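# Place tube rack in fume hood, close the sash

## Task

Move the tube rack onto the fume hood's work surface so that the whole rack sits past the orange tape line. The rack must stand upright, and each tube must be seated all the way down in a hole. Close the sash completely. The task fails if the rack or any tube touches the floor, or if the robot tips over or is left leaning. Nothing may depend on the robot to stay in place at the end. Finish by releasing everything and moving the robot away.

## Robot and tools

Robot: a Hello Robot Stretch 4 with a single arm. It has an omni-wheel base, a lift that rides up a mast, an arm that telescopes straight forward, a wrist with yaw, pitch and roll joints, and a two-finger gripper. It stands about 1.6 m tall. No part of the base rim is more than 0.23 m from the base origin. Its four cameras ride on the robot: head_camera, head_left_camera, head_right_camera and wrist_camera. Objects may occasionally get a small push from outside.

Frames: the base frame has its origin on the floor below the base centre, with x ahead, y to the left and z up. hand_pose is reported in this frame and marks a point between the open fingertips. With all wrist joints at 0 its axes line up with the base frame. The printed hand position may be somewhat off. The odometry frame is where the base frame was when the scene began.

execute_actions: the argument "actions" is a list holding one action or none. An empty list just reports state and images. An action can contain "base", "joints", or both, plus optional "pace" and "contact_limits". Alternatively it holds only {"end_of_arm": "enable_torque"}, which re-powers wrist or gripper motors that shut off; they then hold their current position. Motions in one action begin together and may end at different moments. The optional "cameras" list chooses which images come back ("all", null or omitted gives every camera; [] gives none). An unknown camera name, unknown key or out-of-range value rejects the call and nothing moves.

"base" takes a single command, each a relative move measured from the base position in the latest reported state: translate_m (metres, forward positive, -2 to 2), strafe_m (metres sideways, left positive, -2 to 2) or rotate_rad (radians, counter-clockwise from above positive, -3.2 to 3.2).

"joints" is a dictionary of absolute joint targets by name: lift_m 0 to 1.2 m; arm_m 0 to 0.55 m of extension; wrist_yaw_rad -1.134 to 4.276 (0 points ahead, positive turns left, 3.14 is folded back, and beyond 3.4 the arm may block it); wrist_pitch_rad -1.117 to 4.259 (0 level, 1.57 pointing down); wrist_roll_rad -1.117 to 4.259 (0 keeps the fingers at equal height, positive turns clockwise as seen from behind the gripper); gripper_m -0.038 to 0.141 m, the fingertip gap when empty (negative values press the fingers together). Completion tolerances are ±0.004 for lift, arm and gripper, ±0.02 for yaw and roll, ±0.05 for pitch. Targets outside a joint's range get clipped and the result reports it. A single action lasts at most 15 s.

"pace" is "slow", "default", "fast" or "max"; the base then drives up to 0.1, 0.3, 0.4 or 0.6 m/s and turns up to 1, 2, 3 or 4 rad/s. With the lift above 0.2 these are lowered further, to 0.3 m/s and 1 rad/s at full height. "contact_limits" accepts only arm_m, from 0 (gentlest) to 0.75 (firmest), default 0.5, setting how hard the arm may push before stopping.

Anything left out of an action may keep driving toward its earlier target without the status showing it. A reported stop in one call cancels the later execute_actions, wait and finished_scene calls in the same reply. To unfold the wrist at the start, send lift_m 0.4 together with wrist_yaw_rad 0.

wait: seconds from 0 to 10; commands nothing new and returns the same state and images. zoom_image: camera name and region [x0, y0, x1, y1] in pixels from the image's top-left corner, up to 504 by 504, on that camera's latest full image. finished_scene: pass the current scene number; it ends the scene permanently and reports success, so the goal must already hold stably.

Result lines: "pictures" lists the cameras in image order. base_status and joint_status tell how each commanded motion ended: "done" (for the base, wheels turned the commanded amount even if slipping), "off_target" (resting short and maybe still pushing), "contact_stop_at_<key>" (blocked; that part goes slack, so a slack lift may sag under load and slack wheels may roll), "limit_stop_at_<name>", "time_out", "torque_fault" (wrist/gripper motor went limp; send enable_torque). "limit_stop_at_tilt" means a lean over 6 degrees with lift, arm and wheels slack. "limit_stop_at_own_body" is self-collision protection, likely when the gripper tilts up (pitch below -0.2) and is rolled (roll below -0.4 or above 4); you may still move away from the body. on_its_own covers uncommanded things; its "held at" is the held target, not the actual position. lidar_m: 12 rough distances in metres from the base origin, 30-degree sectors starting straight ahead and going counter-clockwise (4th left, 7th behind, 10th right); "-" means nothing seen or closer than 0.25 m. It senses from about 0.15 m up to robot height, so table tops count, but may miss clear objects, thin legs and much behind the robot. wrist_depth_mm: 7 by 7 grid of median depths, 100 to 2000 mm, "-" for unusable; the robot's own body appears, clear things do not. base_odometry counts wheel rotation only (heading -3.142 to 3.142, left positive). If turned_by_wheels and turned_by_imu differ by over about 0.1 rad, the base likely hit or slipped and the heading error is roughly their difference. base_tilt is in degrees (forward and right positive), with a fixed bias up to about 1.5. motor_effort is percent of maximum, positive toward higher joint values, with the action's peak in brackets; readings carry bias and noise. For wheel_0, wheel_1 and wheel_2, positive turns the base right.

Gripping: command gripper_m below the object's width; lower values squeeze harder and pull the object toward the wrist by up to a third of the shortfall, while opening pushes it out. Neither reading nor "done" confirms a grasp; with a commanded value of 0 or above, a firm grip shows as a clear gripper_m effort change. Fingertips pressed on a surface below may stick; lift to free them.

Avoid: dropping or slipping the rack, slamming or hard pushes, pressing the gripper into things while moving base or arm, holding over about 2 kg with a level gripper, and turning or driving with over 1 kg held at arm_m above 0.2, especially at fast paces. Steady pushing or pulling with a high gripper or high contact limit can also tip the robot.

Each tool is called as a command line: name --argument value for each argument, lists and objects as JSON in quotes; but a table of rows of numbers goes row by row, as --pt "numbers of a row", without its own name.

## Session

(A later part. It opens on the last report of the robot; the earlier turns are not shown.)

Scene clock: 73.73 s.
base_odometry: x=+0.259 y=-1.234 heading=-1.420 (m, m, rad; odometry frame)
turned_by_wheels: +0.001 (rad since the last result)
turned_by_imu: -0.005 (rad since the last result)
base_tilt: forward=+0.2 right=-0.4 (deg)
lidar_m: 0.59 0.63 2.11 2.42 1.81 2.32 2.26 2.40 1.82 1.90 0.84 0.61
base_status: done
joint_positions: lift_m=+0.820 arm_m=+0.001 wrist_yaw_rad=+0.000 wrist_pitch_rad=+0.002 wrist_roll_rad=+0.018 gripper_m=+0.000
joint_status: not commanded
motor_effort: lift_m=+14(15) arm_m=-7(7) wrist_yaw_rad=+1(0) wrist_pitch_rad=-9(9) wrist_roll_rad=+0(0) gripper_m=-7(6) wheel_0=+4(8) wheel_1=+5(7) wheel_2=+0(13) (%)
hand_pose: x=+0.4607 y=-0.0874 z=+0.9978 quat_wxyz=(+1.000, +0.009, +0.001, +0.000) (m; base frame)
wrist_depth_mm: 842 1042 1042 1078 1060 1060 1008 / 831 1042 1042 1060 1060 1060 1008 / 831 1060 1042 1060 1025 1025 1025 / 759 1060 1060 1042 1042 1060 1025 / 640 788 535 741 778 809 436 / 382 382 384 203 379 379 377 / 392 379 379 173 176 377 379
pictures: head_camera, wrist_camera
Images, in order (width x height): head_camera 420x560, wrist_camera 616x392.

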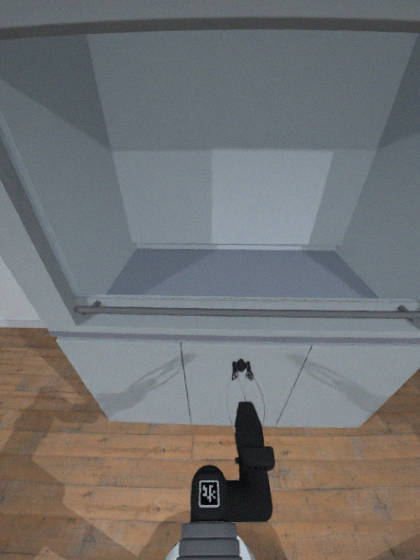

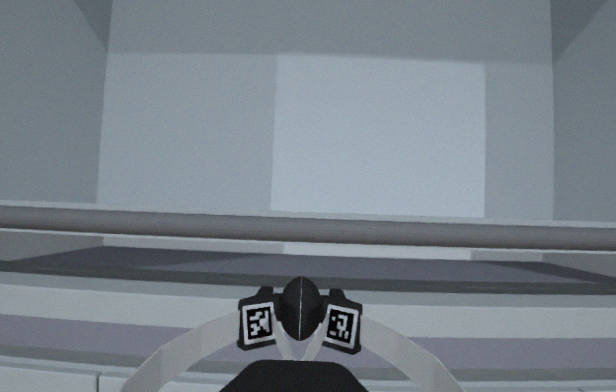

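execute_actions --actions '[{"joints":{"lift_m":0.805,"arm_m":0.15}}]' --cameras '["wrist_camera"]'

execute_actions --actions '[{"joints":{"arm_m":0.3},"pace":"slow","contact_limits":{"arm_m":0.15}}]' --cameras '["wrist_camera","head_camera"]'

Scene clock: 75.70 s.
base_odometry: x=+0.259 y=-1.234 heading=-1.420 (m, m, rad; odometry frame)
turned_by_wheels: +0.000 (rad since the last result)
turned_by_imu: -0.001 (rad since the last result)
base_tilt: forward=+0.1 right=-0.4 (deg)
lidar_m: 0.59 0.63 2.11 2.40 1.80 2.33 2.28 2.39 1.84 1.89 0.85 0.62
base_status: not commanded
joint_positions: lift_m=+0.805 arm_m=+0.149 wrist_yaw_rad=+0.000 wrist_pitch_rad=+0.002 wrist_roll_rad=+0.018 gripper_m=+0.000
joint_status: all done
motor_effort: lift_m=+14(17) arm_m=+7(10) wrist_yaw_rad=-1(0) wrist_pitch_rad=-8(8) wrist_roll_rad=+0(0) gripper_m=-6(7) wheel_0=+5(4) wheel_1=+5(4) wheel_2=-1(0) (%)
hand_pose: x=+0.6081 y=-0.0874 z=+0.9829 quat_wxyz=(+1.000, +0.009, +0.001, +0.000) (m; base frame)
wrist_depth_mm: 820 904 891 891 904 904 904 / 842 904 904 904 904 891 878 / 820 904 904 904 891 878 891 / 245 245 248 293 293 891 866 / 699 683 732 661 676 699 723 / 258 270 278 204 303 307 310 / 235 233 233 174 176 231 232
pictures: wrist_camera
Images, in order (width x height): wrist_camera 616x392.

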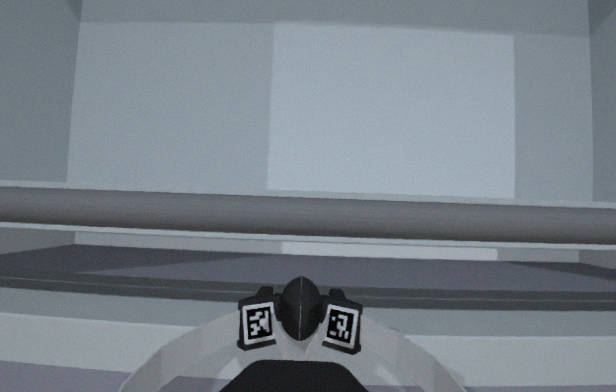

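Scene clock: 78.50 s.
base_odometry: x=+0.259 y=-1.234 heading=-1.420 (m, m, rad; odometry frame)
turned_by_wheels: +0.000 (rad since the last result)
turned_by_imu: -0.001 (rad since the last result)
base_tilt: forward=+0.3 right=-0.4 (deg)
lidar_m: 0.59 0.64 2.13 2.43 1.82 2.33 2.28 2.40 1.83 1.89 0.84 0.62
base_status: not commanded
joint_positions: lift_m=+0.805 arm_m=+0.299 wrist_yaw_rad=+0.000 wrist_pitch_rad=+0.002 wrist_roll_rad=+0.018 gripper_m=+0.000
joint_status: all done
motor_effort: lift_m=+14(14) arm_m=+7(7) wrist_yaw_rad=+1(1) wrist_pitch_rad=-8(8) wrist_roll_rad=+0(0) gripper_m=-8(7) wheel_0=+4(4) wheel_1=+4(5) wheel_2=+0(0) (%)
contact_limits: arm_m 0.15
hand_pose: x=+0.7581 y=-0.0874 z=+0.9829 quat_wxyz=(+1.000, +0.009, +0.001, +0.000) (m; base frame)
wrist_depth_mm: 759 750 750 750 750 741 750 / 741 750 750 741 741 750 750 / 750 750 741 741 750 732 732 / - - - - - - - / 574 564 - - - - - / 364 377 392 204 427 433 439 / 171 170 166 174 162 195 202
pictures: head_camera, wrist_camera
Images, in order (width x height): head_camera 420x560, wrist_camera 616x392.

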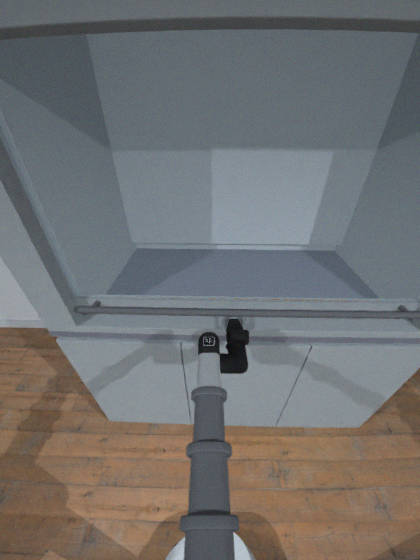

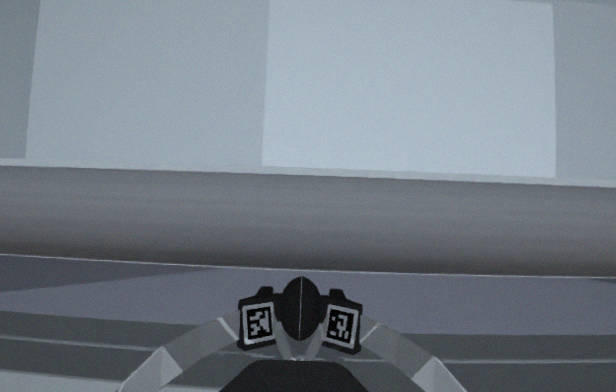

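execute_actions --actions '[{"joints":{"lift_m":1.0},"pace":"slow"}]' --cameras '["wrist_camera"]'

Scene clock: 80.03 s.
base_odometry: x=+0.259 y=-1.234 heading=-1.420 (m, m, rad; odometry frame)
turned_by_wheels: +0.000 (rad since the last result)
turned_by_imu: +0.000 (rad since the last result)
base_tilt: forward=+0.2 right=-0.4 (deg)
lidar_m: 0.59 0.63 2.10 2.41 1.83 2.32 2.27 2.39 1.84 1.87 0.85 0.63
base_status: not commanded
joint_positions: lift_m=+0.857 arm_m=+0.299 wrist_yaw_rad=+0.000 wrist_pitch_rad=+0.003 wrist_roll_rad=+0.017 gripper_m=+0.000
joint_status: lift_m contact_stop (moved +0.052 of +0.195)
on_its_own: lift_m is slack since a contact_stop (your +1.000 is given up)
motor_effort: lift_m=+18(44) arm_m=+6(8) wrist_yaw_rad=+2(4) wrist_pitch_rad=-9(100) wrist_roll_rad=+2(2) gripper_m=-4(5) wheel_0=+4(4) wheel_1=+5(4) wheel_2=+0(0) (%)
hand_pose: x=+0.7584 y=-0.0875 z=+1.0344 quat_wxyz=(+1.000, +0.009, +0.001, +0.000) (m; base frame)
wrist_depth_mm: 750 750 759 759 750 741 750 / 750 759 750 741 741 741 741 / 750 750 741 750 750 732 741 / 741 732 741 732 723 732 741 / 142 142 141 142 141 141 140 / - - - - - - - / 362 334 351 - 338 384 -
pictures: wrist_camera
Images, in order (width x height): wrist_camera 616x392.

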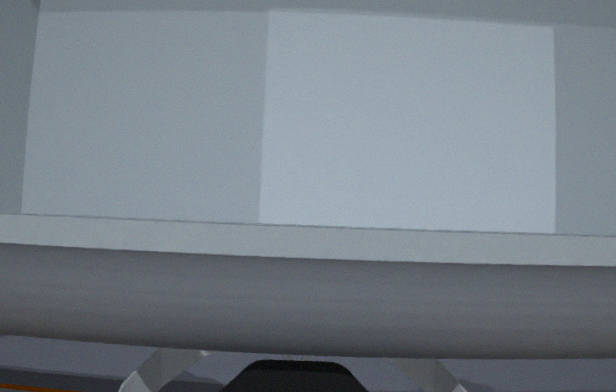

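execute_actions --actions '[{"joints":{"lift_m":1.0},"pace":"slow"}]' --cameras '["wrist_camera"]'

Scene clock: 81.50 s.
base_odometry: x=+0.259 y=-1.234 heading=-1.420 (m, m, rad; odometry frame)
turned_by_wheels: +0.000 (rad since the last result)
turned_by_imu: +0.000 (rad since the last result)
base_tilt: forward=+0.3 right=-0.2 (deg)
lidar_m: 0.59 0.64 2.11 2.40 1.83 2.34 2.27 2.39 1.84 1.89 0.86 0.63
base_status: not commanded
joint_positions: lift_m=+0.883 arm_m=+0.299 wrist_yaw_rad=+0.000 wrist_pitch_rad=+0.003 wrist_roll_rad=+0.017 gripper_m=+0.000
joint_status: lift_m contact_stop (moved +0.026 of +0.143)
on_its_own: lift_m is slack since a contact_stop (your +1.000 is given up)
motor_effort: lift_m=+18(34) arm_m=+5(6) wrist_yaw_rad=+2(3) wrist_pitch_rad=-9(92) wrist_roll_rad=+2(2) gripper_m=-7(7) wheel_0=+4(4) wheel_1=+4(5) wheel_2=+0(0) (%)
hand_pose: x=+0.7584 y=-0.0875 z=+1.0609 quat_wxyz=(+1.000, +0.009, +0.001, +0.000) (m; base frame)
wrist_depth_mm: 750 759 750 750 741 759 741 / 750 750 750 741 750 741 750 / 750 741 741 750 732 750 741 / 732 732 741 741 741 741 723 / 142 142 141 141 141 141 445 / - - - - - - - / 407 260 - - 399 - -
pictures: wrist_camera
Images, in order (width x height): wrist_camera 616x392.

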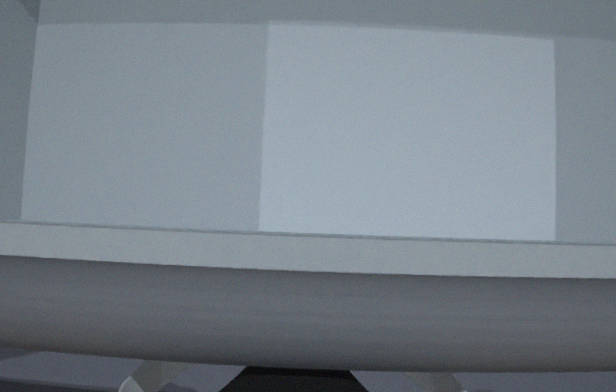

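execute_actions --actions '[{"joints":{"lift_m":1.02},"pace":"slow"}]' --cameras '[]'

Scene clock: 82.67 s.
base_odometry: x=+0.259 y=-1.234 heading=-1.420 (m, m, rad; odometry frame)
turned_by_wheels: +0.000 (rad since the last result)
turned_by_imu: +0.000 (rad since the last result)
base_tilt: forward=+0.2 right=-0.3 (deg)
lidar_m: 0.60 0.64 2.13 2.39 1.83 2.33 2.28 2.40 1.83 1.90 0.82 0.63
base_status: not commanded
joint_positions: lift_m=+0.906 arm_m=+0.299 wrist_yaw_rad=+0.000 wrist_pitch_rad=+0.003 wrist_roll_rad=+0.017 gripper_m=+0.000
joint_status: lift_m contact_stop (moved +0.023 of +0.137)
on_its_own: lift_m is slack since a contact_stop (your +1.020 is given up)
motor_effort: lift_m=+18(33) arm_m=+5(5) wrist_yaw_rad=+1(2) wrist_pitch_rad=-10(90) wrist_roll_rad=+2(2) gripper_m=-6(7) wheel_0=+4(4) wheel_1=+4(5) wheel_2=+0(0) (%)
hand_pose: x=+0.7585 y=-0.0874 z=+1.0838 quat_wxyz=(+1.000, +0.009, +0.001, +0.000) (m; base frame)
wrist_depth_mm: 759 750 750 750 741 741 759 / 750 741 741 741 741 750 741 / 732 750 750 741 741 732 732 / 741 741 732 732 741 741 741 / 142 142 141 141 141 141 449 / - - - - - - - / 452 286 - - 449 - -
pictures: none
No camera images: the call's "cameras" was empty. Leave "cameras" out to get every camera's image.

execute_actions --actions '[{"joints":{"lift_m":1.02},"pace":"slow"}]' --cameras '[]'

Scene clock: 83.97 s.
base_odometry: x=+0.259 y=-1.234 heading=-1.420 (m, m, rad; odometry frame)
turned_by_wheels: +0.000 (rad since the last result)
turned_by_imu: +0.000 (rad since the last result)
base_tilt: forward=+0.2 right=-0.2 (deg)
lidar_m: 0.59 0.64 2.13 2.40 1.82 2.33 2.27 2.40 1.84 1.88 0.84 0.62
base_status: not commanded
joint_positions: lift_m=+0.929 arm_m=+0.299 wrist_yaw_rad=+0.000 wrist_pitch_rad=+0.003 wrist_roll_rad=+0.017 gripper_m=+0.000
joint_status: lift_m contact_stop (moved +0.023 of +0.114)
on_its_own: lift_m is slack since a contact_stop (your +1.020 is given up)
motor_effort: lift_m=+17(38) arm_m=+5(5) wrist_yaw_rad=+1(2) wrist_pitch_rad=-9(89) wrist_roll_rad=+1(2) gripper_m=-6(7) wheel_0=+4(4) wheel_1=+5(4) wheel_2=+0(0) (%)
hand_pose: x=+0.7585 y=-0.0874 z=+1.1068 quat_wxyz=(+1.000, +0.009, +0.001, +0.000) (m; base frame)
wrist_depth_mm: 750 750 750 759 750 741 741 / 759 750 741 741 741 741 759 / 750 732 732 741 732 732 732 / 741 741 732 741 723 732 732 / 142 141 142 141 141 141 445 / - - - - - - - / 508 309 - - 500 - -
pictures: none
No camera images: the call's "cameras" was empty. Leave "cameras" out to get every camera's image.

execute_actions --actions '[{"joints":{"lift_m":1.02},"pace":"slow"}]' --cameras '[]'

Scene clock: 85.30 s.
base_odometry: x=+0.259 y=-1.234 heading=-1.420 (m, m, rad; odometry frame)
turned_by_wheels: +0.000 (rad since the last result)
turned_by_imu: +0.000 (rad since the last result)
base_tilt: forward=+0.3 right=-0.3 (deg)
lidar_m: 0.60 0.64 2.11 2.41 1.81 2.34 2.27 2.40 1.83 1.87 0.85 0.62
base_status: not commanded
joint_positions: lift_m=+0.952 arm_m=+0.299 wrist_yaw_rad=+0.000 wrist_pitch_rad=+0.003 wrist_roll_rad=+0.017 gripper_m=+0.000
joint_status: lift_m contact_stop (moved +0.023 of +0.091)
on_its_own: lift_m is slack since a contact_stop (your +1.020 is given up)
motor_effort: lift_m=+18(34) arm_m=+5(5) wrist_yaw_rad=+1(2) wrist_pitch_rad=-9(89) wrist_roll_rad=+2(2) gripper_m=-6(6) wheel_0=+4(4) wheel_1=+4(5) wheel_2=+0(0) (%)
hand_pose: x=+0.7585 y=-0.0874 z=+1.1298 quat_wxyz=(+1.000, +0.009, +0.001, +0.000) (m; base frame)
wrist_depth_mm: 750 759 750 741 750 741 759 / 750 741 741 750 741 750 732 / 741 750 741 741 741 732 732 / 732 732 741 741 732 741 732 / 142 142 141 141 141 140 445 / - - - - - - - / 554 332 - - 549 - -
pictures: none
No camera images: the call's "cameras" was empty. Leave "cameras" out to get every camera's image.

execute_actions --actions '[{"joints":{"lift_m":1.04},"pace":"slow"}]' --cameras '[]'

Scene clock: 86.47 s.
base_odometry: x=+0.259 y=-1.234 heading=-1.420 (m, m, rad; odometry frame)
turned_by_wheels: +0.000 (rad since the last result)
turned_by_imu: +0.000 (rad since the last result)
base_tilt: forward=+0.2 right=-0.2 (deg)
lidar_m: 0.60 0.64 2.11 2.40 1.82 2.32 2.29 2.41 1.84 1.90 0.84 0.62
base_status: not commanded
joint_positions: lift_m=+0.975 arm_m=+0.299 wrist_yaw_rad=+0.000 wrist_pitch_rad=+0.003 wrist_roll_rad=+0.017 gripper_m=+0.000
joint_status: lift_m contact_stop (moved +0.023 of +0.088)
on_its_own: lift_m is slack since a contact_stop (your +1.040 is given up)
motor_effort: lift_m=+18(36) arm_m=+5(5) wrist_yaw_rad=+1(3) wrist_pitch_rad=-9(89) wrist_roll_rad=+2(2) gripper_m=-8(6) wheel_0=+4(4) wheel_1=+4(5) wheel_2=+0(0) (%)
hand_pose: x=+0.7585 y=-0.0874 z=+1.1528 quat_wxyz=(+1.000, +0.009, +0.001, +0.000) (m; base frame)
wrist_depth_mm: 759 741 750 750 750 741 750 / 750 750 741 750 750 741 741 / 741 750 741 732 750 732 732 / 732 741 732 732 741 741 732 / 142 142 141 141 141 141 442 / - - - - - - - / 609 355 - - 597 - -
pictures: none
No camera images: the call's "cameras" was empty. Leave "cameras" out to get every camera's image.

execute_actions --actions '[{"joints":{"lift_m":1.04},"pace":"slow"}]' --cameras '[]'

Scene clock: 87.73 s.
base_odometry: x=+0.259 y=-1.234 heading=-1.420 (m, m, rad; odometry frame)
turned_by_wheels: +0.000 (rad since the last result)
turned_by_imu: +0.000 (rad since the last result)
base_tilt: forward=+0.2 right=-0.3 (deg)
lidar_m: 0.60 0.63 2.11 2.41 1.82 2.33 2.28 2.40 1.85 1.87 0.85 0.63
base_status: not commanded
joint_positions: lift_m=+0.998 arm_m=+0.299 wrist_yaw_rad=+0.000 wrist_pitch_rad=+0.003 wrist_roll_rad=+0.017 gripper_m=+0.000
joint_status: lift_m contact_stop (moved +0.023 of +0.065)
on_its_own: lift_m is slack since a contact_stop (your +1.040 is given up)
motor_effort: lift_m=+18(39) arm_m=+5(5) wrist_yaw_rad=+1(2) wrist_pitch_rad=-9(89) wrist_roll_rad=+1(2) gripper_m=-7(6) wheel_0=+4(4) wheel_1=+4(5) wheel_2=+0(0) (%)
hand_pose: x=+0.7585 y=-0.0874 z=+1.1758 quat_wxyz=(+1.000, +0.009, +0.001, +0.000) (m; base frame)
wrist_depth_mm: 750 750 759 750 759 750 741 / 741 750 741 741 759 732 750 / 750 750 741 750 741 741 741 / 750 741 732 732 732 732 723 / 142 141 141 141 140 140 445 / - - - - - - - / 661 384 - - 647 - -
pictures: none
No camera images: the call's "cameras" was empty. Leave "cameras" out to get every camera's image.

execute_actions --actions '[{"joints":{"lift_m":0.985},"pace":"slow"}]' --cameras '[]'

execute_actions --actions '[{"base":{"translate_m":-1.02},"joints":{"arm_m":0,"gripper_m":0.14}}]' --cameras '["wrist_camera"]'

execute_actions --actions '[{"base":{"strafe_m":0.85},"joints":{"lift_m":0.86,"wrist_pitch_rad":0.15}}]' --cameras '[]'

execute_actions --actions '[{"base":{"rotate_rad":1.59}}]' --cameras '[]'

execute_actions --actions '[{"base":{"translate_m":0.42}}]' --cameras '["wrist_camera","head_camera"]'

Scene clock: 89.00 s.
base_odometry: x=+0.259 y=-1.234 heading=-1.420 (m, m, rad; odometry frame)
turned_by_wheels: +0.000 (rad since the last result)
turned_by_imu: +0.000 (rad since the last result)
base_tilt: forward=+0.2 right=-0.2 (deg)
lidar_m: 0.60 0.63 2.11 2.41 1.82 2.33 2.27 2.40 1.84 1.90 0.84 0.61
base_status: not commanded
joint_positions: lift_m=+0.985 arm_m=+0.299 wrist_yaw_rad=+0.000 wrist_pitch_rad=+0.003 wrist_roll_rad=+0.017 gripper_m=+0.000
joint_status: all done
motor_effort: lift_m=+14(14) arm_m=+5(5) wrist_yaw_rad=+2(1) wrist_pitch_rad=-9(9) wrist_roll_rad=+1(1) gripper_m=-7(7) wheel_0=+4(4) wheel_1=+4(4) wheel_2=+0(0) (%)
hand_pose: x=+0.7585 y=-0.0874 z=+1.1628 quat_wxyz=(+1.000, +0.009, +0.001, +0.000) (m; base frame)
wrist_depth_mm: 759 759 750 750 750 741 741 / 750 750 741 741 741 741 732 / 741 741 750 732 732 741 723 / 433 732 741 750 741 732 732 / - - - - - - - / 778 778 180 202 - - - / 654 654 634 174 176 750 768
pictures: none
No camera images: the call's "cameras" was empty. Leave "cameras" out to get every camera's image.

Scene clock: 93.90 s.
base_odometry: x=+0.106 y=-0.226 heading=-1.421 (m, m, rad; odometry frame)
turned_by_wheels: +0.000 (rad since the last result)
turned_by_imu: +0.003 (rad since the last result)
base_tilt: forward=+0.0 right=-0.3 (deg)
lidar_m: 1.61 1.70 2.59 1.71 1.72 1.30 1.24 1.30 1.86 1.77 1.80 1.67
base_status: done
joint_positions: lift_m=+0.985 arm_m=+0.001 wrist_yaw_rad=+0.000 wrist_pitch_rad=+0.002 wrist_roll_rad=+0.017 gripper_m=+0.140
joint_status: all done
motor_effort: lift_m=+14(14) arm_m=-7(9) wrist_yaw_rad=+2(0) wrist_pitch_rad=-8(9) wrist_roll_rad=+1(1) gripper_m=+1(8) wheel_0=-3(9) wheel_1=-3(10) wheel_2=+0(13) (%)
hand_pose: x=+0.4606 y=-0.0874 z=+1.1628 quat_wxyz=(+1.000, +0.009, +0.001, +0.000) (m; base frame)
wrist_depth_mm: - 1430 1464 1464 1430 1397 - / - 1576 1921 - 1464 1430 - / - 1537 - - - 1537 - / - 1499 - - - 1464 - / - 1576 - - - 1499 - / - 207 1397 1397 1366 1366 - / - 1397 1397 150 1366 1397 -
pictures: wrist_camera
Images, in order (width x height): wrist_camera 616x392.

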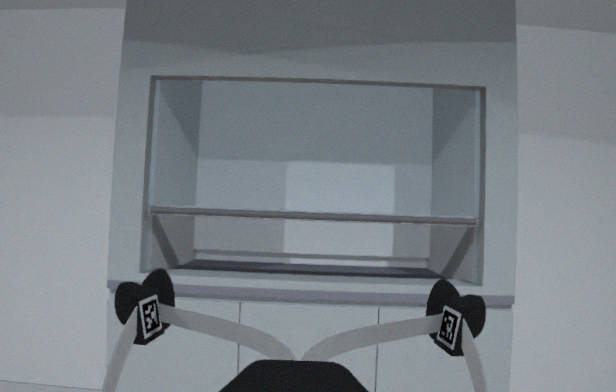

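Scene clock: 98.07 s.
base_odometry: x=+0.947 y=-0.099 heading=-1.421 (m, m, rad; odometry frame)
turned_by_wheels: +0.000 (rad since the last result)
turned_by_imu: -0.003 (rad since the last result)
base_tilt: forward=+0.2 right=-0.2 (deg)
lidar_m: 1.66 2.32 0.89 0.85 0.90 1.25 1.21 1.30 1.83 2.65 2.28 1.70
base_status: done
joint_positions: lift_m=+0.860 arm_m=+0.001 wrist_yaw_rad=+0.000 wrist_pitch_rad=+0.152 wrist_roll_rad=+0.017 gripper_m=+0.140
joint_status: all done
motor_effort: lift_m=+14(12) arm_m=-7(6) wrist_yaw_rad=+2(2) wrist_pitch_rad=-7(7) wrist_roll_rad=+1(1) gripper_m=+1(2) wheel_0=-2(9) wheel_1=+2(13) wheel_2=+0(3) (%)
hand_pose: x=+0.4573 y=-0.0874 z=+0.9949 quat_wxyz=(+0.997, +0.009, +0.076, -0.001) (m; base frame)
wrist_depth_mm: - - - - 1983 - - / - - - - - - - / - - - - - - - / - - - - 1430 1464 1464 / - - - - 1499 1499 1464 / - 207 - - 1464 1499 1499 / 1863 1863 1921 150 1499 1537 1499
pictures: none
No camera images: the call's "cameras" was empty. Leave "cameras" out to get every camera's image.

Scene clock: 100.13 s.
base_odometry: x=+0.947 y=-0.099 heading=+0.168 (m, m, rad; odometry frame)
turned_by_wheels: +1.589 (rad since the last result)
turned_by_imu: +1.603 (rad since the last result)
base_tilt: forward=+0.2 right=-0.3 (deg)
lidar_m: 0.85 0.90 1.23 1.21 1.32 1.80 2.63 2.25 1.71 1.68 2.25 0.89
base_status: done
joint_positions: lift_m=+0.860 arm_m=+0.001 wrist_yaw_rad=+0.000 wrist_pitch_rad=+0.152 wrist_roll_rad=+0.017 gripper_m=+0.140
joint_status: not commanded
motor_effort: lift_m=+16(16) arm_m=-7(7) wrist_yaw_rad=+0(2) wrist_pitch_rad=-7(8) wrist_roll_rad=+1(1) gripper_m=+1(1) wheel_0=-3(11) wheel_1=-3(11) wheel_2=-3(9) (%)
hand_pose: x=+0.4573 y=-0.0874 z=+0.9947 quat_wxyz=(+0.997, +0.009, +0.076, -0.001) (m; base frame)
wrist_depth_mm: 1397 1397 1397 1397 1366 1366 1336 / 1430 1397 1464 1366 1397 1397 1366 / 1499 1430 1430 1430 1397 1397 1397 / 1229 1255 1464 1025 1464 1464 1464 / 691 691 699 699 683 904 1430 / 1499 207 1537 1464 699 1499 1464 / 931 976 1537 150 1537 1499 1499
pictures: none
No camera images: the call's "cameras" was empty. Leave "cameras" out to get every camera's image.

Scene clock: 103.03 s.
base_odometry: x=+1.361 y=-0.028 heading=+0.169 (m, m, rad; odometry frame)
turned_by_wheels: +0.001 (rad since the last result)
turned_by_imu: -0.002 (rad since the last result)
base_tilt: forward=+0.1 right=-0.4 (deg)
lidar_m: 0.44 0.46 0.65 1.16 1.26 1.80 3.06 2.29 1.82 2.53 0.63 0.45
base_status: done
joint_positions: lift_m=+0.860 arm_m=+0.001 wrist_yaw_rad=+0.000 wrist_pitch_rad=+0.152 wrist_roll_rad=+0.017 gripper_m=+0.140
joint_status: not commanded
motor_effort: lift_m=+15(16) arm_m=-7(7) wrist_yaw_rad=+0(2) wrist_pitch_rad=-8(8) wrist_roll_rad=+1(1) gripper_m=+1(1) wheel_0=+3(7) wheel_1=+4(8) wheel_2=-1(15) (%)
hand_pose: x=+0.4573 y=-0.0874 z=+0.9947 quat_wxyz=(+0.997, +0.009, +0.076, -0.001) (m; base frame)
wrist_depth_mm: 878 891 854 809 798 750 960 / 1008 1008 991 1008 991 991 976 / 1008 1008 991 1025 1025 991 991 / 1025 1025 1025 1008 1008 991 1025 / 580 609 640 418 691 699 1025 / 382 207 407 418 424 373 430 / 289 289 298 150 309 309 317
pictures: head_camera, wrist_camera
Images, in order (width x height): head_camera 420x560, wrist_camera 616x392.

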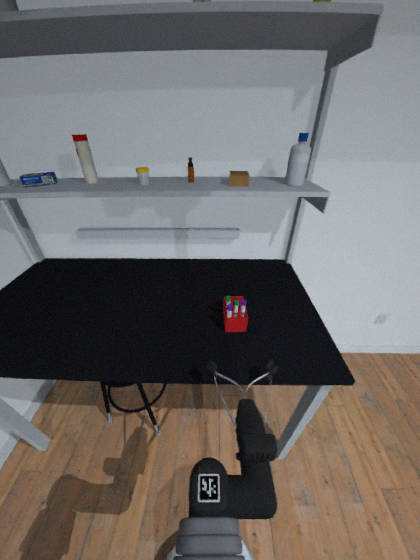

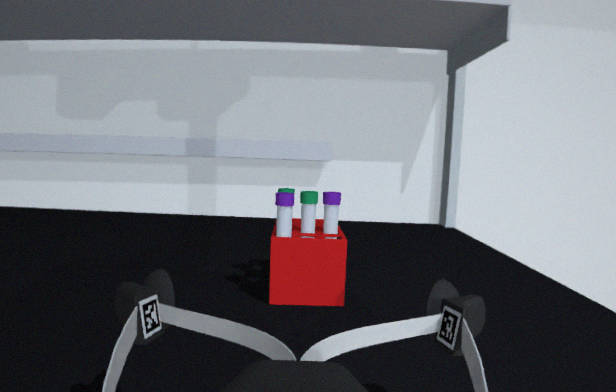

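execute_actions --actions '[{"base":{"strafe_m":-0.012},"joints":{"lift_m":0.815},"pace":"slow"}]' --cameras '[]'

execute_actions --actions '[{"joints":{"arm_m":0.243},"pace":"slow","contact_limits":{"arm_m":0.2}}]' --cameras '[]'

execute_actions --actions '[{"joints":{"lift_m":0.808},"pace":"slow"}]' --cameras '["wrist_camera"]'

execute_actions --actions '[{"joints":{"gripper_m":0.03}}]' --cameras '[]'

execute_actions --actions '[{"joints":{"lift_m":0.905},"pace":"slow"}]' --cameras '["wrist_camera"]'

Scene clock: 104.63 s.
base_odometry: x=+1.363 y=-0.040 heading=+0.169 (m, m, rad; odometry frame)
turned_by_wheels: +0.000 (rad since the last result)
turned_by_imu: +0.000 (rad since the last result)
base_tilt: forward=+0.1 right=-0.3 (deg)
lidar_m: 0.45 0.46 0.64 1.17 1.28 1.82 3.06 2.27 1.82 2.53 1.71 0.47
base_status: done
joint_positions: lift_m=+0.815 arm_m=+0.001 wrist_yaw_rad=+0.000 wrist_pitch_rad=+0.152 wrist_roll_rad=+0.017 gripper_m=+0.140
joint_status: all done
motor_effort: lift_m=+13(16) arm_m=-7(7) wrist_yaw_rad=+2(0) wrist_pitch_rad=-7(7) wrist_roll_rad=+1(1) gripper_m=+0(0) wheel_0=+6(7) wheel_1=-6(8) wheel_2=+0(1) (%)
hand_pose: x=+0.4573 y=-0.0874 z=+0.9499 quat_wxyz=(+0.997, +0.009, +0.076, -0.001) (m; base frame)
wrist_depth_mm: 991 1008 991 976 991 976 946 / 1025 1008 991 991 976 976 991 / 1025 1042 1025 1008 991 1008 991 / 917 931 1008 433 1025 1008 1025 / 427 445 466 418 500 512 1008 / 279 207 297 306 310 274 315 / 225 224 225 150 224 226 233
pictures: none
No camera images: the call's "cameras" was empty. Leave "cameras" out to get every camera's image.

Scene clock: 108.33 s.
base_odometry: x=+1.363 y=-0.040 heading=+0.169 (m, m, rad; odometry frame)
turned_by_wheels: +0.000 (rad since the last result)
turned_by_imu: -0.001 (rad since the last result)
base_tilt: forward=+0.3 right=-0.4 (deg)
lidar_m: 0.44 0.45 0.65 1.17 1.28 1.79 3.06 2.28 1.81 2.53 1.71 0.47
base_status: not commanded
joint_positions: lift_m=+0.815 arm_m=+0.242 wrist_yaw_rad=+0.000 wrist_pitch_rad=+0.152 wrist_roll_rad=+0.017 gripper_m=+0.140
joint_status: all done
motor_effort: lift_m=+14(13) arm_m=+7(6) wrist_yaw_rad=+1(2) wrist_pitch_rad=-7(7) wrist_roll_rad=+1(1) gripper_m=+0(0) wheel_0=+6(6) wheel_1=-6(6) wheel_2=+0(0) (%)
contact_limits: arm_m 0.2
hand_pose: x=+0.6978 y=-0.0874 z=+0.9499 quat_wxyz=(+0.997, +0.009, +0.076, -0.001) (m; base frame)
wrist_depth_mm: 750 741 759 741 741 732 741 / 759 759 768 759 750 741 741 / 778 778 683 691 768 750 750 / 778 778 676 230 768 778 759 / 421 439 182 176 442 504 544 / 277 206 177 177 187 268 310 / 208 208 181 150 211 224 229
pictures: none
No camera images: the call's "cameras" was empty. Leave "cameras" out to get every camera's image.

Scene clock: 109.00 s.
base_odometry: x=+1.363 y=-0.040 heading=+0.169 (m, m, rad; odometry frame)
turned_by_wheels: +0.000 (rad since the last result)
turned_by_imu: +0.000 (rad since the last result)
base_tilt: forward=+0.3 right=-0.2 (deg)
lidar_m: 0.45 0.46 0.66 1.18 1.26 1.79 3.07 2.28 1.80 2.53 1.69 0.48
base_status: not commanded
joint_positions: lift_m=+0.808 arm_m=+0.242 wrist_yaw_rad=+0.000 wrist_pitch_rad=+0.152 wrist_roll_rad=+0.017 gripper_m=+0.140
joint_status: all done
motor_effort: lift_m=+13(7) arm_m=+7(8) wrist_yaw_rad=+2(0) wrist_pitch_rad=-7(7) wrist_roll_rad=+1(2) gripper_m=+0(2) wheel_0=+6(6) wheel_1=-6(6) wheel_2=+0(0) (%)
hand_pose: x=+0.6978 y=-0.0874 z=+0.9429 quat_wxyz=(+0.997, +0.009, +0.076, -0.001) (m; base frame)
wrist_depth_mm: 759 750 750 741 741 741 741 / 768 750 768 741 750 741 750 / 778 778 683 683 759 750 750 / 788 778 627 226 778 759 768 / 394 415 179 175 375 477 484 / 259 206 177 177 188 254 293 / 195 196 180 150 198 210 216
pictures: wrist_camera
Images, in order (width x height): wrist_camera 616x392.

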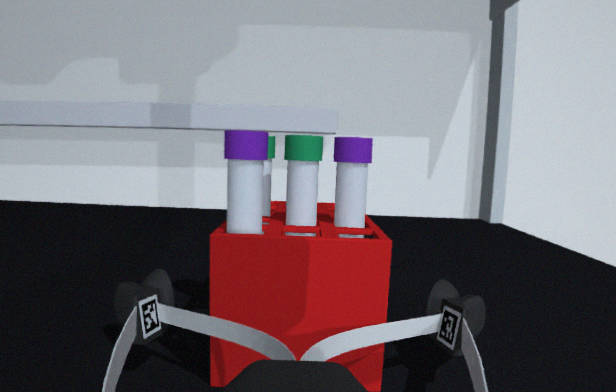

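Scene clock: 111.10 s.
base_odometry: x=+1.363 y=-0.040 heading=+0.169 (m, m, rad; odometry frame)
turned_by_wheels: +0.000 (rad since the last result)
turned_by_imu: -0.001 (rad since the last result)
base_tilt: forward=+0.0 right=-0.3 (deg)
lidar_m: 0.45 0.47 0.66 1.16 1.28 1.78 3.07 2.26 1.78 2.53 1.69 0.48
base_status: not commanded
joint_positions: lift_m=+0.808 arm_m=+0.242 wrist_yaw_rad=+0.000 wrist_pitch_rad=+0.152 wrist_roll_rad=+0.017 gripper_m=+0.031
joint_status: all done
motor_effort: lift_m=+14(13) arm_m=+7(7) wrist_yaw_rad=+1(0) wrist_pitch_rad=-8(10) wrist_roll_rad=+1(1) gripper_m=-27(29) wheel_0=+6(6) wheel_1=-6(6) wheel_2=+0(0) (%)
hand_pose: x=+0.6978 y=-0.0874 z=+0.9428 quat_wxyz=(+0.997, +0.009, +0.076, -0.001) (m; base frame)
wrist_depth_mm: 750 750 750 759 741 741 741 / 759 759 750 759 750 741 750 / 788 778 676 225 768 768 759 / 778 778 640 203 768 768 768 / 399 413 171 171 173 477 484 / 260 266 173 173 179 293 294 / 196 171 175 174 176 198 216
pictures: none
No camera images: the call's "cameras" was empty. Leave "cameras" out to get every camera's image.

Scene clock: 112.77 s.
base_odometry: x=+1.363 y=-0.040 heading=+0.169 (m, m, rad; odometry frame)
turned_by_wheels: +0.000 (rad since the last result)
turned_by_imu: +0.000 (rad since the last result)
base_tilt: forward=+0.2 right=-0.3 (deg)
lidar_m: 0.45 0.46 0.66 1.17 1.27 1.77 3.06 2.27 1.80 2.52 1.71 0.46
base_status: not commanded
joint_positions: lift_m=+0.905 arm_m=+0.242 wrist_yaw_rad=+0.000 wrist_pitch_rad=+0.153 wrist_roll_rad=+0.017 gripper_m=+0.031
joint_status: all done
motor_effort: lift_m=+22(22) arm_m=+7(7) wrist_yaw_rad=+1(1) wrist_pitch_rad=-11(11) wrist_roll_rad=+1(1) gripper_m=-27(28) wheel_0=+6(6) wheel_1=-6(6) wheel_2=+0(0) (%)
hand_pose: x=+0.6977 y=-0.0874 z=+1.0388 quat_wxyz=(+0.997, +0.009, +0.077, -0.001) (m; base frame)
wrist_depth_mm: 741 750 750 691 683 647 549 / 778 750 750 759 750 750 750 / 798 759 768 230 759 768 750 / 798 788 691 205 768 768 778 / 732 788 172 173 676 788 778 / 477 492 173 174 179 539 809 / 364 171 174 175 175 364 392
pictures: wrist_camera
Images, in order (width x height): wrist_camera 616x392.

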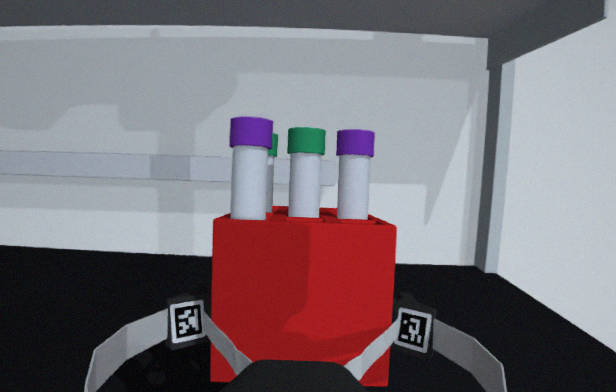

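Return to the hood.

execute_actions --actions '[{"base":{"translate_m":-0.42},"joints":{"arm_m":0},"pace":"slow"}]' --cameras '[]'

execute_actions --actions '[{"base":{"rotate_rad":-1.6},"pace":"slow"}]' --cameras '[]'

execute_actions --actions '[{"base":{"strafe_m":-0.85}}]' --cameras '[]'

execute_actions --actions '[{"base":{"translate_m":1.02}}]' --cameras '["head_camera","wrist_camera"]'

Scene clock: 118.50 s.
base_odometry: x=+0.949 y=-0.110 heading=+0.169 (m, m, rad; odometry frame)
turned_by_wheels: +0.000 (rad since the last result)
turned_by_imu: +0.000 (rad since the last result)
base_tilt: forward=+0.1 right=-0.3 (deg)
lidar_m: 0.41 0.90 1.25 1.23 1.32 1.86 2.63 2.24 1.70 1.66 2.27 0.46
base_status: done
joint_positions: lift_m=+0.905 arm_m=+0.001 wrist_yaw_rad=+0.000 wrist_pitch_rad=+0.153 wrist_roll_rad=+0.017 gripper_m=+0.031
joint_status: all done
motor_effort: lift_m=+22(22) arm_m=-7(9) wrist_yaw_rad=+1(2) wrist_pitch_rad=-10(11) wrist_roll_rad=+1(1) gripper_m=-29(27) wheel_0=-3(6) wheel_1=-6(7) wheel_2=+5(10) (%)
hand_pose: x=+0.4573 y=-0.0874 z=+1.0388 quat_wxyz=(+0.997, +0.009, +0.077, -0.001) (m; base frame)
wrist_depth_mm: 1397 1397 1397 1397 1366 1397 1366 / 1430 1366 1366 1430 1336 1430 1430 / 1430 1464 1397 231 1430 1366 1464 / 1464 1499 1205 206 1464 1397 1397 / 732 768 172 173 691 1430 1430 / 1537 707 173 174 179 723 1499 / 976 171 174 174 176 699 1499
pictures: none
No camera images: the call's "cameras" was empty. Leave "cameras" out to get every camera's image.

Scene clock: 121.40 s.
base_odometry: x=+0.949 y=-0.110 heading=-1.430 (m, m, rad; odometry frame)
turned_by_wheels: -1.599 (rad since the last result)
turned_by_imu: -1.614 (rad since the last result)
base_tilt: forward=+0.2 right=-0.3 (deg)
lidar_m: 0.40 2.34 0.89 0.85 0.90 1.21 1.23 1.31 1.81 2.64 2.29 0.43
base_status: done
joint_positions: lift_m=+0.905 arm_m=+0.001 wrist_yaw_rad=+0.000 wrist_pitch_rad=+0.153 wrist_roll_rad=+0.017 gripper_m=+0.031
joint_status: not commanded
motor_effort: lift_m=+22(22) arm_m=-7(7) wrist_yaw_rad=+0(2) wrist_pitch_rad=-11(11) wrist_roll_rad=+1(2) gripper_m=-28(28) wheel_0=+4(9) wheel_1=+5(9) wheel_2=+3(9) (%)
hand_pose: x=+0.4573 y=-0.0874 z=+1.0388 quat_wxyz=(+0.997, +0.009, +0.077, -0.001) (m; base frame)
wrist_depth_mm: - - - - 1983 1983 1921 / - - - - - - - / - - - 208 - - - / - - - 205 1576 - - / - - 173 173 1499 1464 1464 / - - 173 173 179 1537 1464 / 1921 171 174 174 177 1464 1499
pictures: none
No camera images: the call's "cameras" was empty. Leave "cameras" out to get every camera's image.

Scene clock: 125.57 s.
base_odometry: x=+0.107 y=-0.229 heading=-1.430 (m, m, rad; odometry frame)
turned_by_wheels: +0.000 (rad since the last result)
turned_by_imu: +0.000 (rad since the last result)
base_tilt: forward=+0.3 right=-0.2 (deg)
lidar_m: 0.42 1.69 2.61 1.72 1.75 1.31 1.25 1.30 1.83 1.77 1.80 0.44
base_status: done
joint_positions: lift_m=+0.905 arm_m=+0.001 wrist_yaw_rad=+0.000 wrist_pitch_rad=+0.153 wrist_roll_rad=+0.017 gripper_m=+0.031
joint_status: not commanded
motor_effort: lift_m=+21(22) arm_m=-7(7) wrist_yaw_rad=+2(1) wrist_pitch_rad=-11(11) wrist_roll_rad=+1(1) gripper_m=-28(28) wheel_0=+2(13) wheel_1=-2(13) wheel_2=+0(2) (%)
hand_pose: x=+0.4573 y=-0.0874 z=+1.0389 quat_wxyz=(+0.997, +0.009, +0.077, -0.001) (m; base frame)
wrist_depth_mm: - 1430 1983 1921 - 1430 - / - 1499 1983 1983 - 1430 - / - 1397 1983 229 - 1397 - / - 1397 1397 207 1397 1397 - / - 1430 173 174 1430 1464 - / - 1499 173 174 179 1499 - / 1921 171 174 173 177 1499 -
pictures: none
No camera images: the call's "cameras" was empty. Leave "cameras" out to get every camera's image.

Scene clock: 130.43 s.
base_odometry: x=+0.250 y=-1.239 heading=-1.430 (m, m, rad; odometry frame)
turned_by_wheels: +0.000 (rad since the last result)
turned_by_imu: -0.005 (rad since the last result)
base_tilt: forward=+0.2 right=-0.4 (deg)
lidar_m: 0.42 0.63 0.89 2.42 1.85 2.34 2.28 2.39 1.84 1.85 0.84 0.47
base_status: done
joint_positions: lift_m=+0.905 arm_m=+0.001 wrist_yaw_rad=+0.000 wrist_pitch_rad=+0.153 wrist_roll_rad=+0.017 gripper_m=+0.031
joint_status: not commanded
motor_effort: lift_m=+21(21) arm_m=-7(7) wrist_yaw_rad=+1(2) wrist_pitch_rad=-12(11) wrist_roll_rad=+1(1) gripper_m=-28(27) wheel_0=+4(8) wheel_1=+3(7) wheel_2=-1(11) (%)
hand_pose: x=+0.4573 y=-0.0874 z=+1.0389 quat_wxyz=(+0.997, +0.009, +0.077, -0.001) (m; base frame)
wrist_depth_mm: 866 991 976 976 976 991 976 / 377 377 424 421 421 421 421 / 866 1008 1025 230 1008 1008 991 / 866 1042 1025 206 1042 1025 976 / 683 707 172 173 539 820 831 / 394 389 173 174 179 424 424 / 399 171 174 174 177 394 397
pictures: head_camera, wrist_camera
Images, in order (width x height): head_camera 420x560, wrist_camera 616x392.

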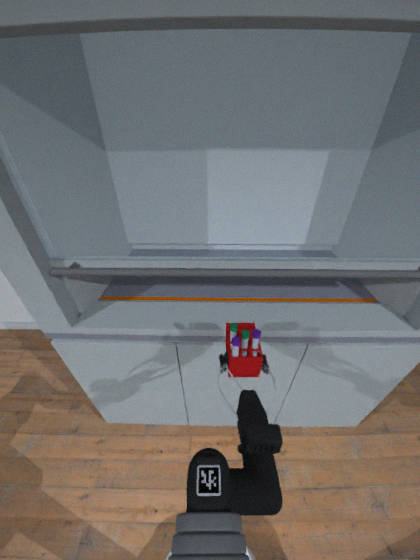

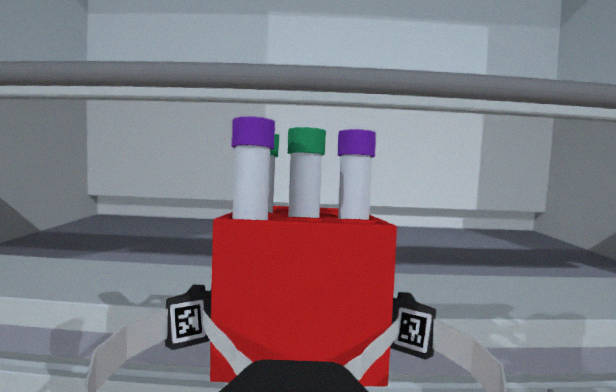

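execute_actions --actions '[{"base":{"translate_m":0.1},"pace":"slow"}]' --cameras '[]'

execute_actions --actions '[{"joints":{"arm_m":0.39},"pace":"slow","contact_limits":{"arm_m":0.15}}]' --cameras '["head_camera","wrist_camera"]'

Scene clock: 132.97 s.
base_odometry: x=+0.264 y=-1.337 heading=-1.430 (m, m, rad; odometry frame)
turned_by_wheels: +0.000 (rad since the last result)
turned_by_imu: -0.001 (rad since the last result)
base_tilt: forward=+0.1 right=-0.3 (deg)
lidar_m: 0.42 0.52 0.75 2.50 1.86 2.43 2.38 2.51 1.87 2.15 0.70 0.46
base_status: done
joint_positions: lift_m=+0.905 arm_m=+0.001 wrist_yaw_rad=+0.000 wrist_pitch_rad=+0.153 wrist_roll_rad=+0.017 gripper_m=+0.031
joint_status: not commanded
motor_effort: lift_m=+21(21) arm_m=-7(7) wrist_yaw_rad=+0(0) wrist_pitch_rad=-11(11) wrist_roll_rad=+1(1) gripper_m=-28(28) wheel_0=+4(8) wheel_1=+5(8) wheel_2=-6(9) (%)
hand_pose: x=+0.4573 y=-0.0874 z=+1.0389 quat_wxyz=(+0.997, +0.009, +0.077, -0.001) (m; base frame)
wrist_depth_mm: 521 574 878 878 878 891 891 / 332 327 322 324 320 322 298 / 866 917 904 208 904 917 917 / 866 931 917 207 931 931 917 / 676 699 172 173 640 809 831 / 375 387 173 174 179 421 424 / 293 170 174 174 177 291 312
pictures: none
No camera images: the call's "cameras" was empty. Leave "cameras" out to get every camera's image.

Scene clock: 137.23 s.
base_odometry: x=+0.264 y=-1.337 heading=-1.430 (m, m, rad; odometry frame)
turned_by_wheels: +0.000 (rad since the last result)
turned_by_imu: -0.001 (rad since the last result)
base_tilt: forward=+0.2 right=-0.3 (deg)
lidar_m: 0.49 0.54 0.72 2.50 1.88 2.44 2.39 2.51 1.87 2.14 0.72 0.53
base_status: not commanded
joint_positions: lift_m=+0.905 arm_m=+0.334 wrist_yaw_rad=+0.000 wrist_pitch_rad=+0.154 wrist_roll_rad=+0.017 gripper_m=+0.031
joint_status: arm_m contact_stop (moved +0.333 of +0.389)
on_its_own: arm_m is slack since a contact_stop (your +0.390 is given up)
motor_effort: lift_m=+24(23) arm_m=+0(18) wrist_yaw_rad=+0(1) wrist_pitch_rad=-11(12) wrist_roll_rad=+1(1) gripper_m=-28(28) wheel_0=+5(4) wheel_1=+5(5) wheel_2=-10(10) (%)
contact_limits: arm_m 0.15
hand_pose: x=+0.7903 y=-0.0873 z=+1.0386 quat_wxyz=(+0.997, +0.009, +0.077, +0.000) (m; base frame)
wrist_depth_mm: 569 569 569 559 569 569 564 / 574 569 574 574 574 574 569 / 591 585 580 207 580 574 585 / 597 591 597 206 591 597 591 / 640 654 173 172 603 647 627 / 427 442 173 174 180 480 484 / 324 171 174 174 177 329 357
pictures: head_camera, wrist_camera
Images, in order (width x height): head_camera 420x560, wrist_camera 616x392.

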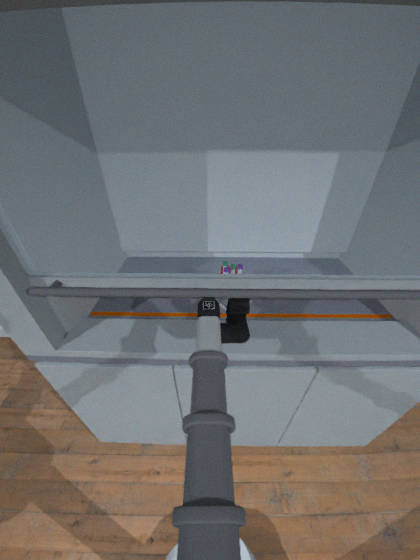

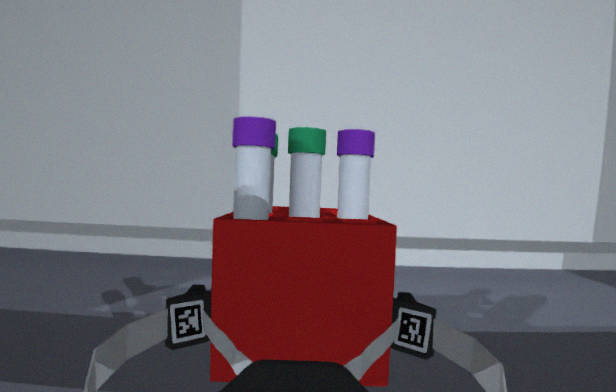

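execute_actions --actions '[{"joints":{"lift_m":0.864,"arm_m":0.325},"pace":"slow"}]' --cameras '[]'

execute_actions --actions '[{"joints":{"arm_m":0.39},"pace":"slow","contact_limits":{"arm_m":0.15}}]' --cameras '["wrist_camera"]'

Scene clock: 138.67 s.
base_odometry: x=+0.264 y=-1.337 heading=-1.430 (m, m, rad; odometry frame)
turned_by_wheels: +0.000 (rad since the last result)
turned_by_imu: +0.000 (rad since the last result)
base_tilt: forward=+0.2 right=-0.2 (deg)
lidar_m: 0.50 0.53 0.73 2.50 1.88 2.43 2.37 2.52 1.87 2.15 0.71 0.52
base_status: not commanded
joint_positions: lift_m=+0.864 arm_m=+0.326 wrist_yaw_rad=+0.000 wrist_pitch_rad=+0.153 wrist_roll_rad=+0.017 gripper_m=+0.031
joint_status: all done
motor_effort: lift_m=+14(24) arm_m=-7(4) wrist_yaw_rad=+0(1) wrist_pitch_rad=-11(12) wrist_roll_rad=+2(1) gripper_m=-28(27) wheel_0=+4(5) wheel_1=+5(5) wheel_2=-5(10) (%)
hand_pose: x=+0.7823 y=-0.0873 z=+0.9985 quat_wxyz=(+0.997, +0.009, +0.077, -0.001) (m; base frame)
wrist_depth_mm: 574 574 574 569 574 574 574 / 580 580 585 585 580 585 580 / 591 597 591 208 591 597 597 / 603 603 597 206 603 597 597 / 530 554 173 173 500 634 647 / 347 357 174 173 179 392 394 / 266 171 174 174 177 266 298
pictures: none
No camera images: the call's "cameras" was empty. Leave "cameras" out to get every camera's image.

Scene clock: 140.57 s.
base_odometry: x=+0.264 y=-1.337 heading=-1.430 (m, m, rad; odometry frame)
turned_by_wheels: +0.000 (rad since the last result)
turned_by_imu: +0.000 (rad since the last result)
base_tilt: forward=+0.2 right=-0.4 (deg)
lidar_m: 0.50 0.52 0.74 2.50 1.86 2.45 2.36 2.50 1.86 2.18 0.71 0.52
base_status: not commanded
joint_positions: lift_m=+0.864 arm_m=+0.389 wrist_yaw_rad=+0.000 wrist_pitch_rad=+0.153 wrist_roll_rad=+0.017 gripper_m=+0.031
joint_status: all done
motor_effort: lift_m=+14(14) arm_m=+8(9) wrist_yaw_rad=-1(0) wrist_pitch_rad=-11(11) wrist_roll_rad=+1(1) gripper_m=-27(27) wheel_0=+4(4) wheel_1=+5(5) wheel_2=-5(5) (%)
contact_limits: arm_m 0.15
hand_pose: x=+0.8447 y=-0.0873 z=+0.9985 quat_wxyz=(+0.997, +0.009, +0.077, -0.001) (m; base frame)
wrist_depth_mm: 517 512 512 517 512 508 512 / 521 521 521 517 512 521 517 / 530 535 530 208 530 530 525 / 549 544 539 207 535 535 535 / 530 554 172 172 496 597 585 / 349 357 173 174 180 392 397 / 265 171 174 174 178 266 298
pictures: wrist_camera
Images, in order (width x height): wrist_camera 616x392.

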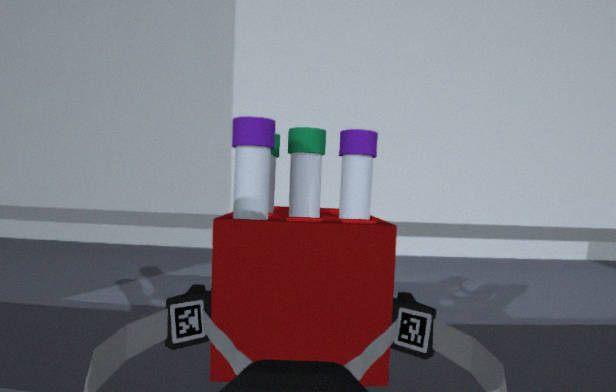

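execute_actions --actions '[{"joints":{"lift_m":0.828},"pace":"slow"}]' --cameras '["wrist_camera"]'

Scene clock: 141.83 s.
base_odometry: x=+0.264 y=-1.337 heading=-1.430 (m, m, rad; odometry frame)
turned_by_wheels: +0.000 (rad since the last result)
turned_by_imu: +0.000 (rad since the last result)
base_tilt: forward=+0.2 right=-0.3 (deg)
lidar_m: 0.49 0.53 0.73 2.50 1.86 2.44 2.38 2.49 1.85 2.16 0.71 0.53
base_status: not commanded
joint_positions: lift_m=+0.842 arm_m=+0.389 wrist_yaw_rad=+0.001 wrist_pitch_rad=+0.141 wrist_roll_rad=+0.019 gripper_m=+0.031
joint_status: lift_m contact_stop (moved -0.023 of -0.036)
on_its_own: lift_m is slack since a contact_stop (your +0.828 is given up); wrist_pitch_rad is at rest, and its effort (+24) is outside its rest range (-23 to +23)
motor_effort: lift_m=+13(12) arm_m=+5(7) wrist_yaw_rad=-3(3) wrist_pitch_rad=+24(41) wrist_roll_rad=-3(4) gripper_m=-29(27) wheel_0=+4(4) wheel_1=+4(5) wheel_2=-5(5) (%)
hand_pose: x=+0.8457 y=-0.0871 z=+0.9793 quat_wxyz=(+0.997, +0.009, +0.070, +0.000) (m; base frame)
wrist_depth_mm: 521 521 512 521 517 517 512 / 525 525 525 521 521 525 521 / 535 535 535 230 535 530 535 / 535 539 539 206 539 539 535 / 521 544 173 173 496 591 591 / 332 342 173 174 179 379 377 / 248 171 174 174 178 253 283
pictures: wrist_camera
Images, in order (width x height): wrist_camera 616x392.

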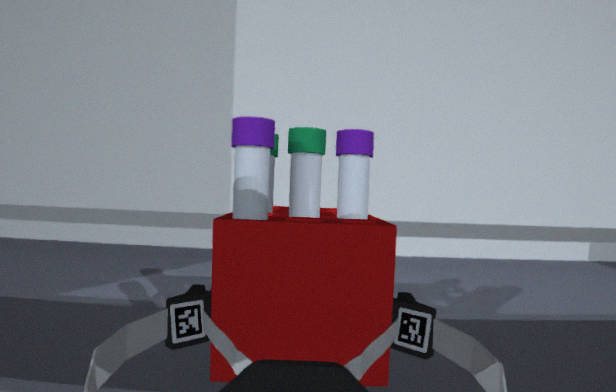

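execute_actions --actions '[{"joints":{"lift_m":0.853},"pace":"slow"}]' --cameras '[]'

execute_actions --actions '[{"joints":{"gripper_m":0.14},"pace":"slow"}]' --cameras '["wrist_camera"]'

execute_actions --actions '[{"joints":{"arm_m":0.0},"contact_limits":{"arm_m":0.2}}]' --cameras '["wrist_camera","head_camera"]'

Scene clock: 142.80 s.
base_odometry: x=+0.264 y=-1.337 heading=-1.430 (m, m, rad; odometry frame)
turned_by_wheels: +0.000 (rad since the last result)
turned_by_imu: +0.000 (rad since the last result)
base_tilt: forward=+0.2 right=-0.3 (deg)
lidar_m: 0.50 0.53 0.72 2.50 1.87 2.43 2.38 2.51 1.85 2.16 0.71 0.52
base_status: not commanded
joint_positions: lift_m=+0.853 arm_m=+0.389 wrist_yaw_rad=+0.000 wrist_pitch_rad=+0.153 wrist_roll_rad=+0.018 gripper_m=+0.031
joint_status: all done
motor_effort: lift_m=+22(23) arm_m=+5(6) wrist_yaw_rad=-1(4) wrist_pitch_rad=-11(19) wrist_roll_rad=-1(2) gripper_m=-28(28) wheel_0=+3(3) wheel_1=+4(4) wheel_2=-4(4) (%)
hand_pose: x=+0.8452 y=-0.0873 z=+0.9869 quat_wxyz=(+0.997, +0.009, +0.076, +0.000) (m; base frame)
wrist_depth_mm: 512 512 512 517 512 512 508 / 521 525 517 517 521 525 521 / 525 525 530 207 530 535 530 / 539 539 539 206 535 544 530 / 500 512 173 173 462 580 585 / 320 330 173 173 179 362 366 / 244 171 173 174 178 247 277
pictures: none
No camera images: the call's "cameras" was empty. Leave "cameras" out to get every camera's image.

Scene clock: 147.53 s.
base_odometry: x=+0.264 y=-1.337 heading=-1.430 (m, m, rad; odometry frame)
turned_by_wheels: +0.000 (rad since the last result)
turned_by_imu: -0.001 (rad since the last result)
base_tilt: forward=+0.2 right=-0.3 (deg)
lidar_m: 0.49 0.52 0.73 2.49 1.86 2.42 2.38 2.51 1.85 2.17 0.72 0.52
base_status: not commanded
joint_positions: lift_m=+0.853 arm_m=+0.389 wrist_yaw_rad=+0.000 wrist_pitch_rad=+0.153 wrist_roll_rad=+0.018 gripper_m=+0.140
joint_status: all done
motor_effort: lift_m=+22(22) arm_m=+5(5) wrist_yaw_rad=+0(0) wrist_pitch_rad=-9(11) wrist_roll_rad=-1(0) gripper_m=+1(28) wheel_0=+3(3) wheel_1=+4(4) wheel_2=-4(4) (%)
hand_pose: x=+0.8452 y=-0.0873 z=+0.9870 quat_wxyz=(+0.997, +0.009, +0.076, -0.001) (m; base frame)
wrist_depth_mm: 512 512 512 517 517 517 512 / 525 517 521 521 525 521 521 / 525 525 530 530 535 525 530 / 535 535 539 535 535 535 535 / 496 512 480 215 580 591 591 / 324 206 185 187 193 315 366 / 246 244 189 150 248 262 278
pictures: wrist_camera
Images, in order (width x height): wrist_camera 616x392.

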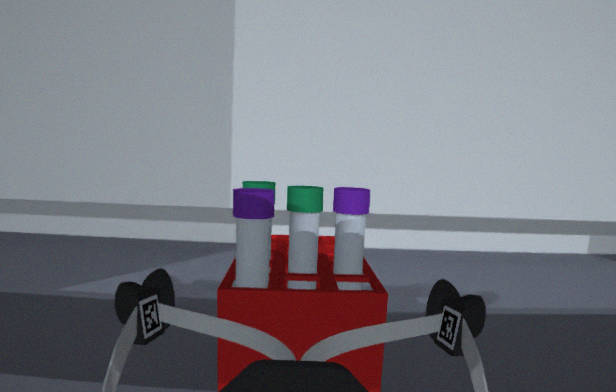

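Scene clock: 149.80 s.
base_odometry: x=+0.264 y=-1.337 heading=-1.430 (m, m, rad; odometry frame)
turned_by_wheels: +0.000 (rad since the last result)
turned_by_imu: -0.001 (rad since the last result)
base_tilt: forward=+0.3 right=-0.3 (deg)
lidar_m: 0.50 0.52 0.73 2.50 1.86 2.43 2.36 2.51 1.86 2.16 0.70 0.51
base_status: not commanded
joint_positions: lift_m=+0.853 arm_m=+0.001 wrist_yaw_rad=+0.000 wrist_pitch_rad=+0.152 wrist_roll_rad=+0.018 gripper_m=+0.140
joint_status: all done
motor_effort: lift_m=+22(23) arm_m=-7(11) wrist_yaw_rad=+2(0) wrist_pitch_rad=-8(9) wrist_roll_rad=-1(1) gripper_m=+0(1) wheel_0=+3(3) wheel_1=+4(4) wheel_2=-4(4) (%)
contact_limits: arm_m 0.2
hand_pose: x=+0.4573 y=-0.0874 z=+0.9871 quat_wxyz=(+0.997, +0.009, +0.076, -0.001) (m; base frame)
wrist_depth_mm: 554 609 334 325 319 319 315 / 891 904 891 917 904 904 891 / 854 917 917 904 917 904 904 / 842 917 931 621 931 946 917 / 394 413 427 574 591 609 615 / 287 206 287 287 287 286 291 / 289 290 290 150 290 289 289
pictures: head_camera, wrist_camera
Images, in order (width x height): head_camera 420x560, wrist_camera 616x392.

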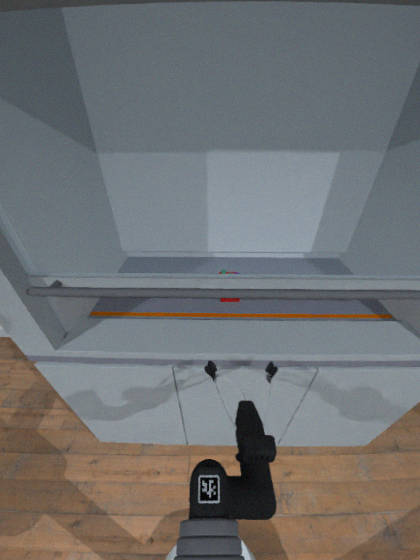

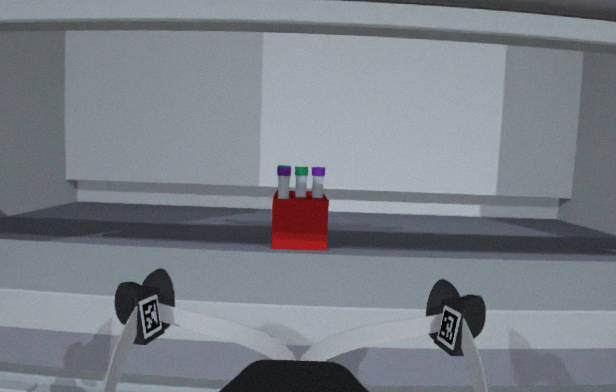

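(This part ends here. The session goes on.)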